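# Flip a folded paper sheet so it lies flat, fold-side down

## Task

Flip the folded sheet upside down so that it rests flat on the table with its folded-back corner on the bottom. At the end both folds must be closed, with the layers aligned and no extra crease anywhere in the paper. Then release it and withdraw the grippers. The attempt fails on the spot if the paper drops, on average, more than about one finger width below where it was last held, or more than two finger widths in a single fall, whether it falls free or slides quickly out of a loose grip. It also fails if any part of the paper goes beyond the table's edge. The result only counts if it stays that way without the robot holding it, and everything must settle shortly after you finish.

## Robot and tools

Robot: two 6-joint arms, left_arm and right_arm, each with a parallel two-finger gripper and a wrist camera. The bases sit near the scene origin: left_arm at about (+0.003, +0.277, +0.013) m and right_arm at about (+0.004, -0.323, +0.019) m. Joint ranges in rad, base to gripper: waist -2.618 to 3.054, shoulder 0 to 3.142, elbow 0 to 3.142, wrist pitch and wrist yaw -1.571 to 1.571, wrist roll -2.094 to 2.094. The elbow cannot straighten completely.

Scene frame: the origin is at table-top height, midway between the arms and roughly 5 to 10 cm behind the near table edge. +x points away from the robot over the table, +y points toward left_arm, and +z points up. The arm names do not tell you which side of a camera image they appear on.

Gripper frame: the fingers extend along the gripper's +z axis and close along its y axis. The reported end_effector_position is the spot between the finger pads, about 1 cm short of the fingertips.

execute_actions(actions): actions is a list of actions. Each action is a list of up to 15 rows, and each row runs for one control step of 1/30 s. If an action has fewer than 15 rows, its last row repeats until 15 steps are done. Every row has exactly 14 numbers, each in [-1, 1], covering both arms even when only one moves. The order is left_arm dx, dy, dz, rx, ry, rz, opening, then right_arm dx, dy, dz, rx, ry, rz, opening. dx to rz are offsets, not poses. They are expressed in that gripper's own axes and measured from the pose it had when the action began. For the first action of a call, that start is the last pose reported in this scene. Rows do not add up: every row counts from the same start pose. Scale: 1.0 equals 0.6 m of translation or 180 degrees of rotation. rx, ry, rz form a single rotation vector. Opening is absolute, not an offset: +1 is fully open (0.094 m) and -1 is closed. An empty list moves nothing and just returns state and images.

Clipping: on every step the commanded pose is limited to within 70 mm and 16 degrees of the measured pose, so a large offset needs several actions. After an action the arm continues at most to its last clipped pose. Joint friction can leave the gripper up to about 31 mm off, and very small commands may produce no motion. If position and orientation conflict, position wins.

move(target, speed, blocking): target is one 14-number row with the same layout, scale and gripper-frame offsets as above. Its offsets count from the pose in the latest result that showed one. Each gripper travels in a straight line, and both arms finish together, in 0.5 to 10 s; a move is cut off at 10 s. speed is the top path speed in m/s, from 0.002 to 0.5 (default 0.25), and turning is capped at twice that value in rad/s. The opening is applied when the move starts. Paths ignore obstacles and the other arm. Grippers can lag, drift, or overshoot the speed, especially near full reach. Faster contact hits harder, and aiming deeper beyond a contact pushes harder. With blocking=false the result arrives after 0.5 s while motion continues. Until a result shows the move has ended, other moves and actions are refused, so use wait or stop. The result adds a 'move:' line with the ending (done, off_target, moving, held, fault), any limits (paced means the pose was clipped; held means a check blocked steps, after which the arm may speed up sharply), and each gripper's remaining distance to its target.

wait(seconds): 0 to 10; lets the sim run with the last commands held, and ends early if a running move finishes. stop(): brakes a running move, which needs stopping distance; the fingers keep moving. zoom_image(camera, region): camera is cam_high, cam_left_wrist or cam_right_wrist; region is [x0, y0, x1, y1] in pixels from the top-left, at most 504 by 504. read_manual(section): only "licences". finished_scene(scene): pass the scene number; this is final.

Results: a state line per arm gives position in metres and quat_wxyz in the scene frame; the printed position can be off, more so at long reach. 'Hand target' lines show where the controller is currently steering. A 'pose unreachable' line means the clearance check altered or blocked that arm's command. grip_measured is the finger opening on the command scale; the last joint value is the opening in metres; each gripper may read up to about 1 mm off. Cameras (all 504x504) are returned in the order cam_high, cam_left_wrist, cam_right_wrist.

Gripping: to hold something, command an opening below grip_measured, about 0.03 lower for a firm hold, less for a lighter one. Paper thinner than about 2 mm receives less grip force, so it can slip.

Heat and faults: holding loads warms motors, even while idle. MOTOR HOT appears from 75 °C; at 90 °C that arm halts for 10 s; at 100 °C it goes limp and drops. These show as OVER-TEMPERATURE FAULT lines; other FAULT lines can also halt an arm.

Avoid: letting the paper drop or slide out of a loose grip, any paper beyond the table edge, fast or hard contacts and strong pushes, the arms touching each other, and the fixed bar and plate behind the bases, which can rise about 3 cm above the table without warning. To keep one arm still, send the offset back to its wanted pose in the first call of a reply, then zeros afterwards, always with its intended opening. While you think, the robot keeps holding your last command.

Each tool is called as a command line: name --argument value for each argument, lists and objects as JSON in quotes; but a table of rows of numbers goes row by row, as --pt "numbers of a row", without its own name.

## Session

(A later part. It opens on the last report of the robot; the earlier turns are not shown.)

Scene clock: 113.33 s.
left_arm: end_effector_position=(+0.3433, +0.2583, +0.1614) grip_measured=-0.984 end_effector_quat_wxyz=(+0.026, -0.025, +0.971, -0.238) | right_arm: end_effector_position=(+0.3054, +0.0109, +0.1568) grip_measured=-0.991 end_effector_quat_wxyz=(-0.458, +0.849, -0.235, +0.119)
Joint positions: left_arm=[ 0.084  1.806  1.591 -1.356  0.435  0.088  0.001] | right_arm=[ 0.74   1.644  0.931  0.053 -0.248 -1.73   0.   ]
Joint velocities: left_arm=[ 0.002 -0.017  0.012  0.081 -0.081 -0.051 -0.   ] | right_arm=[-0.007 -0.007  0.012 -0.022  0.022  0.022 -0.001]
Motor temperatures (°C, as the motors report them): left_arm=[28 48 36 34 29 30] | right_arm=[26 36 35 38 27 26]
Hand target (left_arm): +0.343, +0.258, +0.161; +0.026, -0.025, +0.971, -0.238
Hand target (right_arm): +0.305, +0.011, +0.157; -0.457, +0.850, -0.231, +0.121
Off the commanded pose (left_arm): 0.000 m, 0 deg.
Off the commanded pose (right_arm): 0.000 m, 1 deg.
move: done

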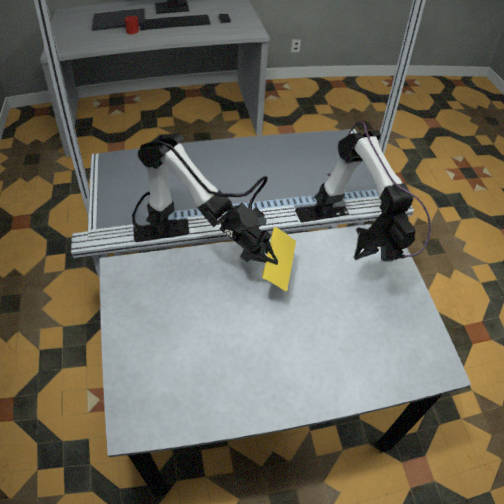

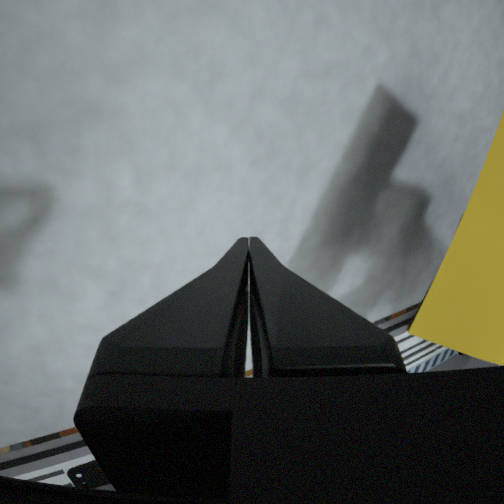

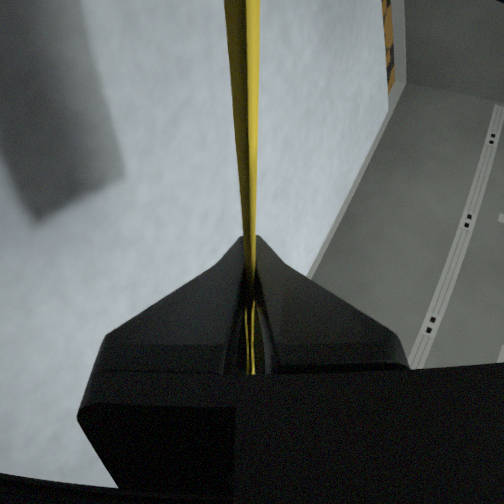

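move --target '[0,0,0,0,0,0,-1, 0,0.2,0.12,0.04,0,0,-1]' --speed 0.06

move --target '[0.03,-0.2,0.3,0,0,0,-1, 0,0,0,0,0,0,-0.75]' --speed 0.15

Scene clock: 119.23 s.
left_arm: end_effector_position=(+0.3433, +0.2583, +0.1614) grip_measured=-0.984 end_effector_quat_wxyz=(+0.026, -0.025, +0.971, -0.238) | right_arm: end_effector_position=(+0.3021, +0.0107, +0.0288) grip_measured=-0.991 end_effector_quat_wxyz=(-0.515, +0.817, -0.219, +0.140)
Joint positions: left_arm=[ 0.084  1.806  1.591 -1.356  0.435  0.088  0.001] | right_arm=[ 0.735  2.091  0.623  0.951 -0.27  -1.714  0.   ]
Joint velocities: left_arm=[-0.012 -0.007 -0.022  0.007 -0.022 -0.022  0.   ] | right_arm=[-0.007 -0.007 -0.017 -0.007  0.022  0.007 -0.001]
Motor temperatures (°C, as the motors report them): left_arm=[28 48 36 34 29 30] | right_arm=[26 37 35 38 27 26]
Hand target (left_arm): +0.343, +0.258, +0.161; +0.026, -0.025, +0.971, -0.238
Hand target (right_arm): +0.300, +0.005, +0.019; -0.510, +0.819, -0.226, +0.133
Off the commanded pose (left_arm): 0.000 m, 0 deg.
Off the commanded pose (right_arm): 0.013 m, 1 deg.
move: off_target (right_arm)

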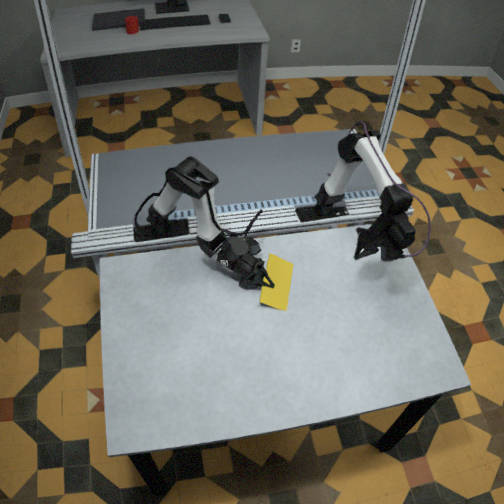

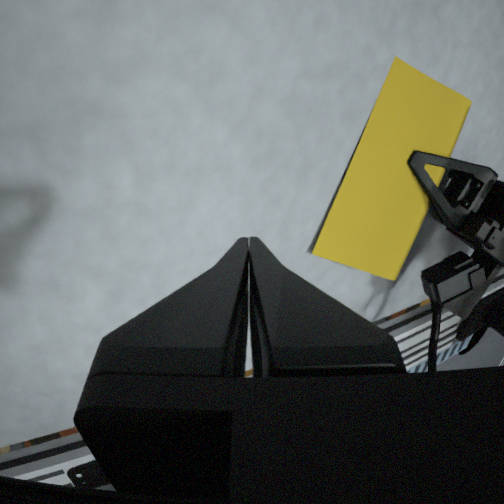

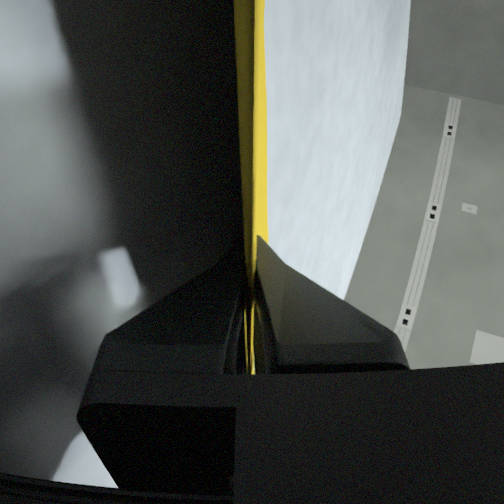

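Scene clock: 121.27 s.
left_arm: end_effector_position=(+0.3409, +0.0699, +0.0640) grip_measured=-0.984 end_effector_quat_wxyz=(+0.027, -0.024, +0.970, -0.239) | right_arm: end_effector_position=(+0.3021, +0.0107, +0.0288) grip_measured=-0.753 end_effector_quat_wxyz=(-0.515, +0.817, -0.219, +0.140)
Joint positions: left_arm=[-0.452  1.894  1.264 -0.703  0.373 -0.49   0.001] | right_arm=[ 0.735  2.091  0.623  0.951 -0.27  -1.714  0.012]
Joint velocities: left_arm=[-0.002 -0.017  0.017 -0.051  0.022  0.022  0.001] | right_arm=[-0.022  0.012  0.012 -0.037  0.007 -0.007 -0.   ]
Motor temperatures (°C, as the motors report them): left_arm=[28 47 36 34 29 30] | right_arm=[26 37 35 38 27 26]
Hand target (left_arm): +0.339, +0.068, +0.056; +0.025, -0.025, +0.971, -0.236
Hand target (right_arm): +0.302, +0.011, +0.029; -0.514, +0.817, -0.219, +0.140
Off the commanded pose (left_arm): 0.007 m, 0 deg.
Off the commanded pose (right_arm): 0.000 m, 0 deg.
move: done

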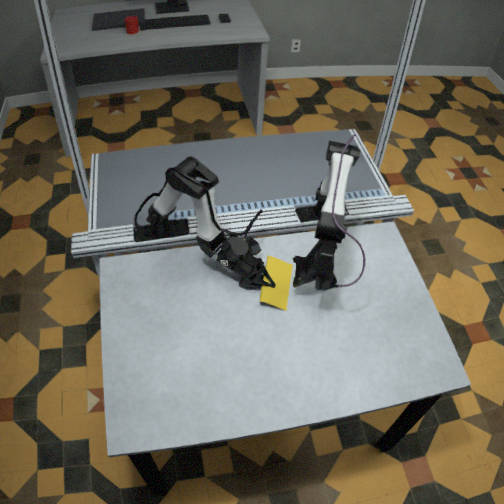

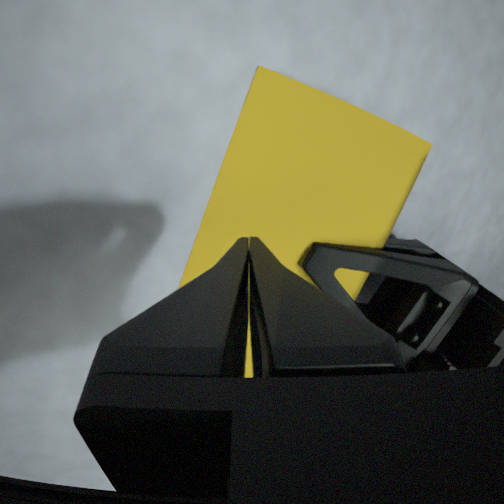

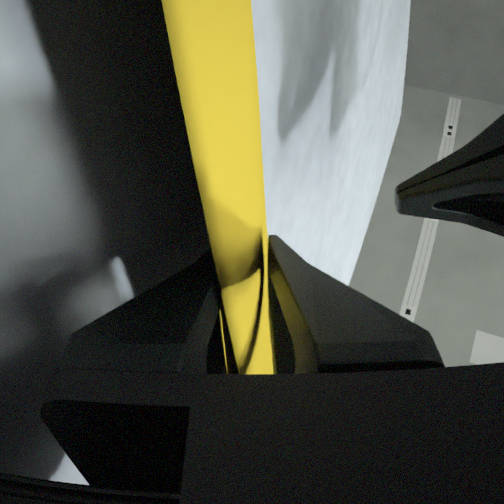

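move --target '[0.03,0,0.125,0,0,0,-1, 0,0,0,0,0,0,-0.75]' --speed 0.04

move --target '[0,0.008,0.016,0,0,0,-1, 0,0.02,-0.04,0,0,0,-0.75]' --speed 0.02

Scene clock: 127.20 s.
left_arm: end_effector_position=(+0.3329, +0.0371, +0.0082) grip_measured=-0.984 end_effector_quat_wxyz=(+0.033, -0.025, +0.969, -0.245) | right_arm: end_effector_position=(+0.3021, +0.0107, +0.0288) grip_measured=-0.753 end_effector_quat_wxyz=(-0.515, +0.817, -0.219, +0.140)
Joint positions: left_arm=[-0.536  2.     1.149 -0.434  0.355 -0.583  0.001] | right_arm=[ 0.735  2.091  0.623  0.951 -0.27  -1.714  0.012]
Joint velocities: left_arm=[-0.027  0.022 -0.017 -0.066 -0.022  0.007 -0.   ] | right_arm=[ 0.007  0.012 -0.002  0.022 -0.051 -0.022  0.   ]
Motor temperatures (°C, as the motors report them): left_arm=[28 47 36 34 29 30] | right_arm=[26 38 34 39 27 26]
Hand target (left_arm): +0.327, +0.035, -0.003; +0.027, -0.024, +0.970, -0.239
Hand target (right_arm): +0.302, +0.011, +0.029; -0.515, +0.817, -0.219, +0.140
Off the commanded pose (left_arm): 0.013 m, 1 deg.
Off the commanded pose (right_arm): 0.000 m, 0 deg.
move: off_target (left_arm)

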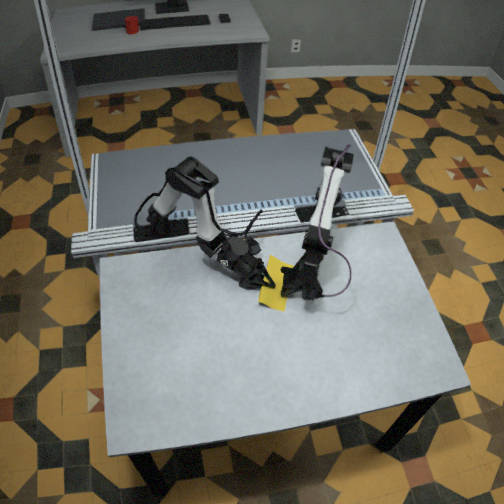

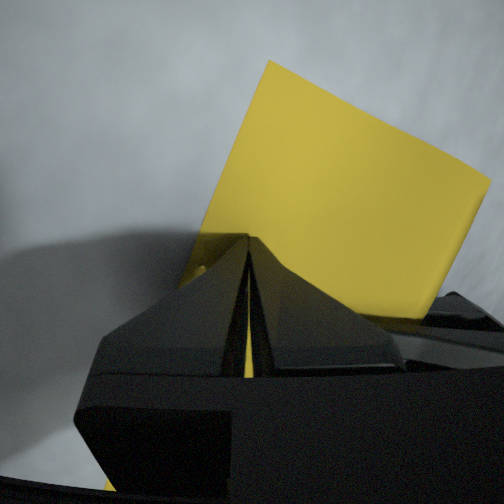

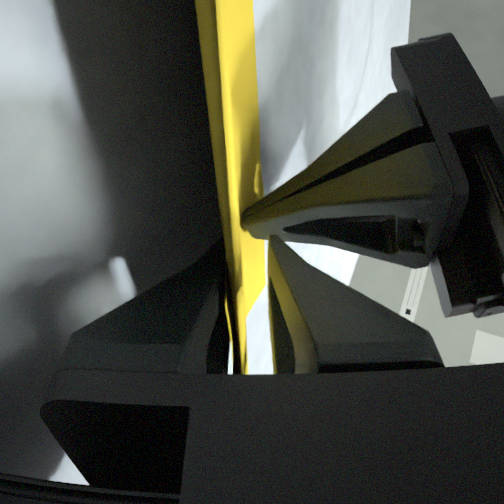

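Scene clock: 128.77 s.
left_arm: end_effector_position=(+0.3358, +0.0356, +0.0093) grip_measured=-0.984 end_effector_quat_wxyz=(+0.039, -0.024, +0.968, -0.248) | right_arm: end_effector_position=(+0.2874, -0.0094, +0.0204) grip_measured=-0.753 end_effector_quat_wxyz=(-0.505, +0.822, -0.224, +0.134)
Joint positions: left_arm=[-0.536  2.     1.149 -0.42   0.355 -0.583  0.001] | right_arm=[ 0.718  2.065  0.532  0.988 -0.284 -1.721  0.012]
Joint velocities: left_arm=[ 0.012 -0.027  0.012 -0.007 -0.007  0.051  0.001] | right_arm=[ 0.002  0.002 -0.012  0.081  0.007  0.007  0.   ]
Motor temperatures (°C, as the motors report them): left_arm=[28 47 36 34 29 30] | right_arm=[26 38 34 39 27 26]
Hand target (left_arm): +0.333, +0.037, -0.002; +0.033, -0.025, +0.969, -0.245
Hand target (right_arm): +0.288, -0.012, +0.028; -0.514, +0.817, -0.219, +0.141
Off the commanded pose (left_arm): 0.012 m, 1 deg.
Off the commanded pose (right_arm): 0.009 m, 1 deg.
move: off_target (left_arm)

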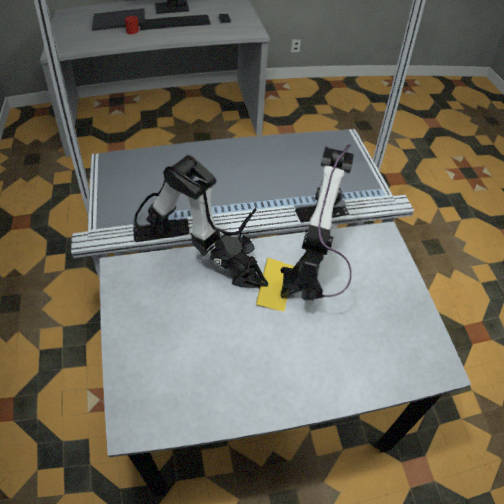

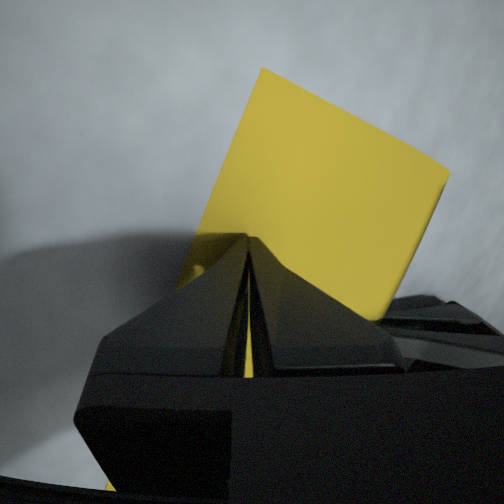

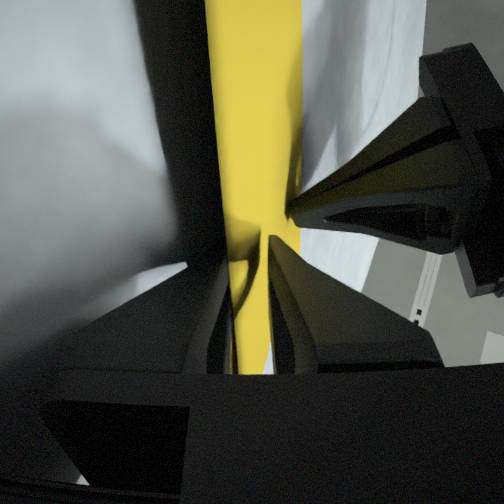

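move --target '[0,0.008,0.016,0,0,0,-1, 0,0,0,0,0,0,-1]'

move --target '[0,0.008,0.016,0,0,0,-1, 0,0,0,0,0,0,-0.6]'

move --target '[0,0.008,0.016,0,0,0,-1, 0,0.025,-0.06,0,0,0,-0.6]' --speed 0.025

move --target '[0,0,-0.25,0,0,0,-1, 0,-0.15,-0.15,0,0,0,-0.6]' --speed 0.12

Scene clock: 136.60 s.
left_arm: end_effector_position=(+0.3383, +0.0342, +0.0083) grip_measured=-0.984 end_effector_quat_wxyz=(+0.044, -0.023, +0.967, -0.251) | right_arm: end_effector_position=(+0.2875, -0.0092, +0.0210) grip_measured=-0.991 end_effector_quat_wxyz=(-0.506, +0.822, -0.223, +0.135)
Joint positions: left_arm=[-0.536  2.006  1.149 -0.404  0.356 -0.583  0.001] | right_arm=[ 0.718  2.065  0.532  0.99  -0.284 -1.722  0.   ]
Joint velocities: left_arm=[ 0.022  0.007 -0.007  0.066 -0.081 -0.051 -0.001] | right_arm=[-0.007 -0.002 -0.002 -0.066 -0.051 -0.066 -0.   ]
Motor temperatures (°C, as the motors report them): left_arm=[28 46 35 35 29 30] | right_arm=[26 39 33 40 27 26]
Hand target (left_arm): +0.336, +0.035, -0.001; +0.039, -0.024, +0.968, -0.248
Hand target (right_arm): +0.287, -0.009, +0.020; -0.505, +0.822, -0.224, +0.135
Off the commanded pose (left_arm): 0.010 m, 1 deg.
Off the commanded pose (right_arm): 0.001 m, 0 deg.
move: done

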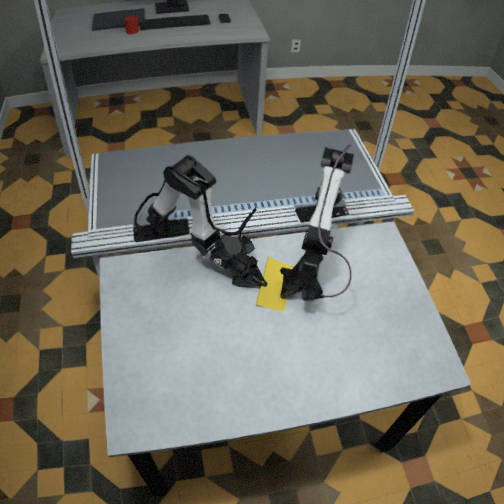

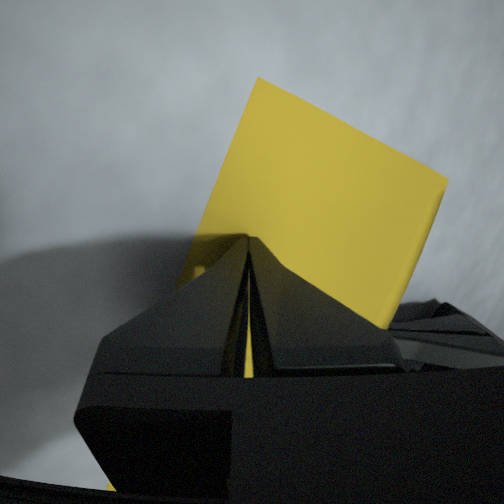

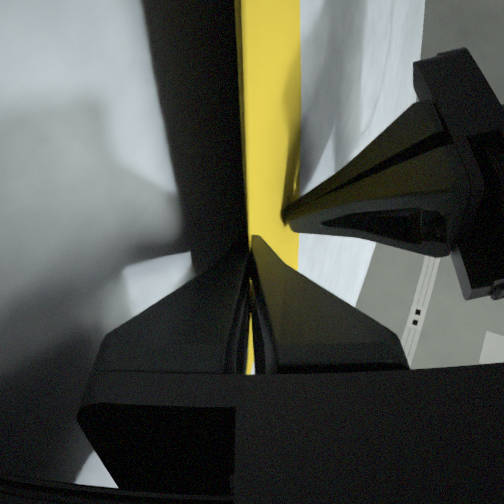

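Scene clock: 137.30 s.
left_arm: end_effector_position=(+0.3408, +0.0327, +0.0084) grip_measured=-0.984 end_effector_quat_wxyz=(+0.048, -0.022, +0.966, -0.254) | right_arm: end_effector_position=(+0.2875, -0.0092, +0.0210) grip_measured=-0.603 end_effector_quat_wxyz=(-0.506, +0.822, -0.223, +0.135)
Joint positions: left_arm=[-0.536  2.009  1.149 -0.389  0.357 -0.583  0.001] | right_arm=[ 0.718  2.065  0.532  0.99  -0.284 -1.722  0.019]
Joint velocities: left_arm=[ 0.002  0.002  0.002 -0.037  0.007 -0.022  0.   ] | right_arm=[-0.017 -0.012 -0.007 -0.037 -0.051 -0.066 -0.   ]
Motor temperatures (°C, as the motors report them): left_arm=[28 46 35 35 29 30] | right_arm=[26 39 33 40 27 26]
Hand target (left_arm): +0.339, +0.034, -0.002; +0.043, -0.023, +0.967, -0.251
Hand target (right_arm): +0.288, -0.009, +0.021; -0.506, +0.822, -0.223, +0.135
Off the commanded pose (left_arm): 0.011 m, 1 deg.
Off the commanded pose (right_arm): 0.000 m, 0 deg.
move: off_target (left_arm)

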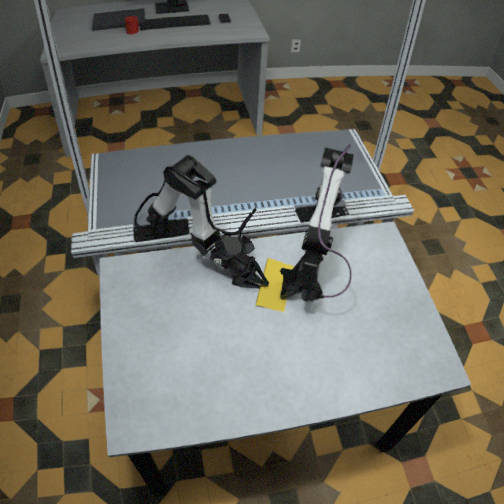

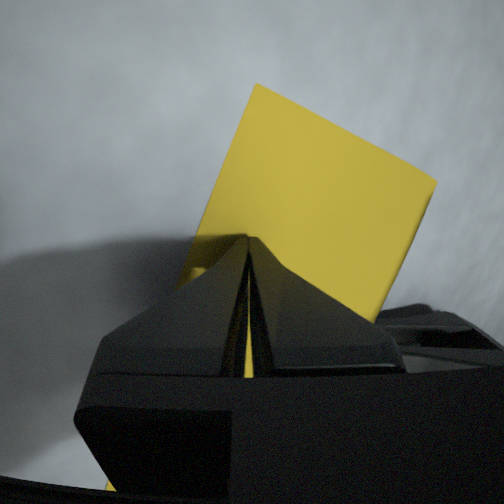

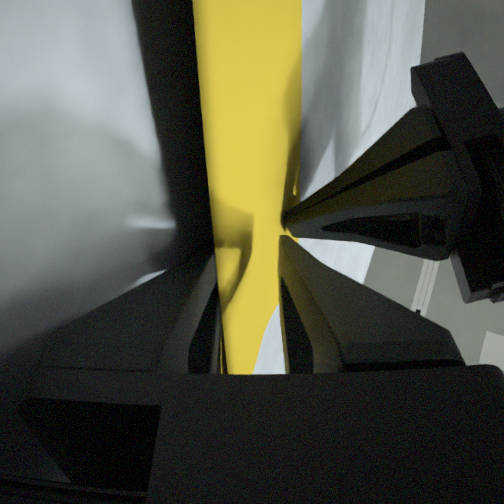

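Scene clock: 139.13 s.
left_arm: end_effector_position=(+0.3436, +0.0311, +0.0085) grip_measured=-0.984 end_effector_quat_wxyz=(+0.054, -0.021, +0.965, -0.257) | right_arm: end_effector_position=(+0.2686, -0.0384, +0.0202) grip_measured=-0.603 end_effector_quat_wxyz=(-0.503, +0.824, -0.226, +0.132)
Joint positions: left_arm=[-0.536  2.012  1.149 -0.373  0.358 -0.583  0.001] | right_arm=[ 0.68   2.001  0.4    1.043 -0.316 -1.74   0.019]
Joint velocities: left_arm=[-0.002 -0.007 -0.017 -0.066  0.007 -0.007 -0.001] | right_arm=[-0.002  0.002  0.002 -0.007  0.022  0.007 -0.001]
Motor temperatures (°C, as the motors report them): left_arm=[28 46 35 35 29 30] | right_arm=[26 39 33 40 27 26]
Hand target (left_arm): +0.341, +0.032, -0.002; +0.048, -0.022, +0.966, -0.254
Hand target (right_arm): +0.267, -0.042, +0.024; -0.506, +0.822, -0.224, +0.135
Off the commanded pose (left_arm): 0.011 m, 1 deg.
Off the commanded pose (right_arm): 0.006 m, 1 deg.
move: off_target (left_arm)

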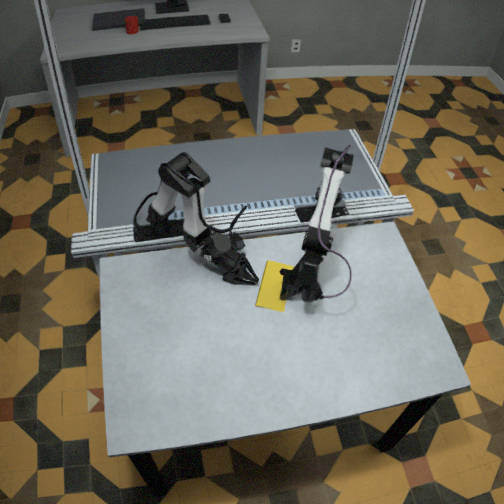

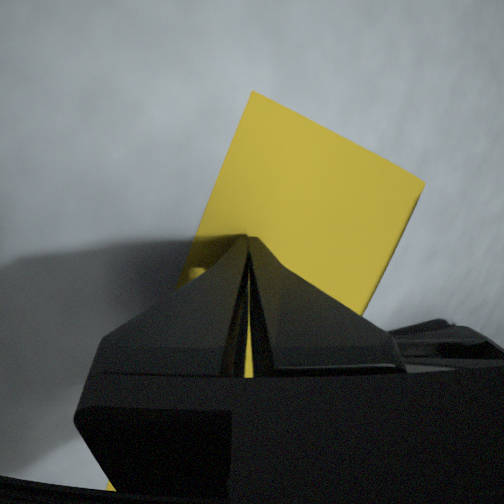

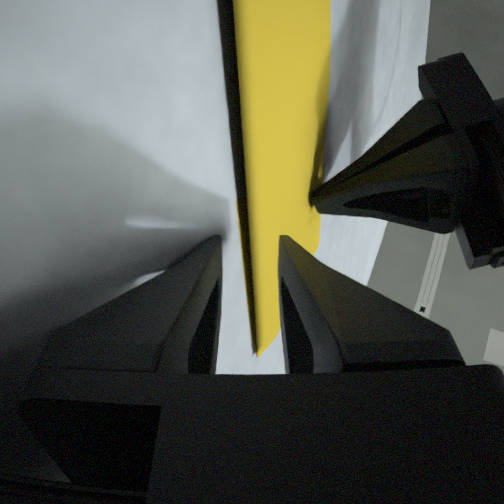

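Scene clock: 141.07 s.
left_arm: end_effector_position=(+0.3290, +0.1044, +0.1344) grip_measured=-0.984 end_effector_quat_wxyz=(+0.057, -0.024, +0.965, -0.255) | right_arm: end_effector_position=(+0.2459, -0.0708, +0.1292) grip_measured=-0.603 end_effector_quat_wxyz=(-0.497, +0.827, -0.229, +0.127)
Joint positions: left_arm=[-0.375  1.693  1.296 -0.894  0.399 -0.422  0.001] | right_arm=[ 0.634  1.29   0.436  0.268 -0.354 -1.765  0.019]
Joint velocities: left_arm=[ 0.002  0.002  0.012  0.007  0.022 -0.022  0.   ] | right_arm=[-0.002 -0.017 -0.007 -0.037 -0.037 -0.037  0.   ]
Motor temperatures (°C, as the motors report them): left_arm=[28 46 36 35 29 30] | right_arm=[26 39 33 40 27 26]
Hand target (left_arm): +0.327, +0.105, +0.138; +0.054, -0.021, +0.964, -0.258
Hand target (right_arm): +0.250, -0.071, +0.139; -0.503, +0.824, -0.226, +0.133
Off the commanded pose (left_arm): 0.004 m, 1 deg.
Off the commanded pose (right_arm): 0.013 m, 1 deg.
move: off_target (right_arm)

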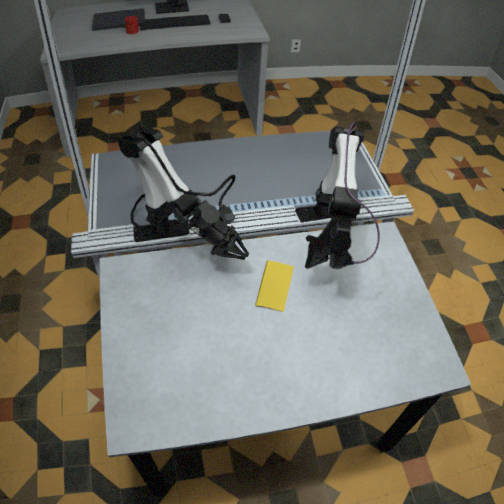

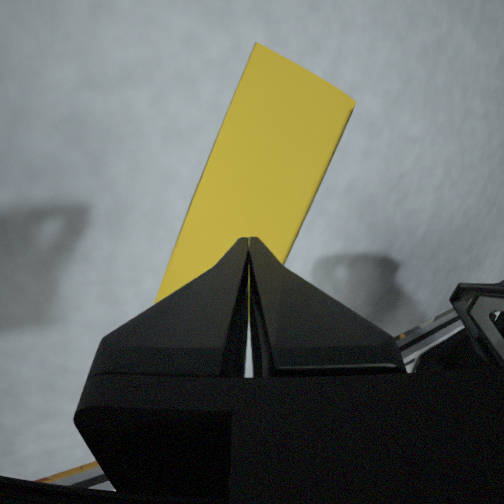

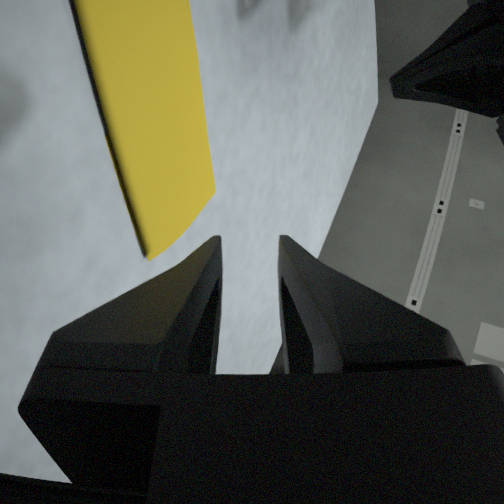

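finished_scene --scene 1

The scene is finished: the task was done.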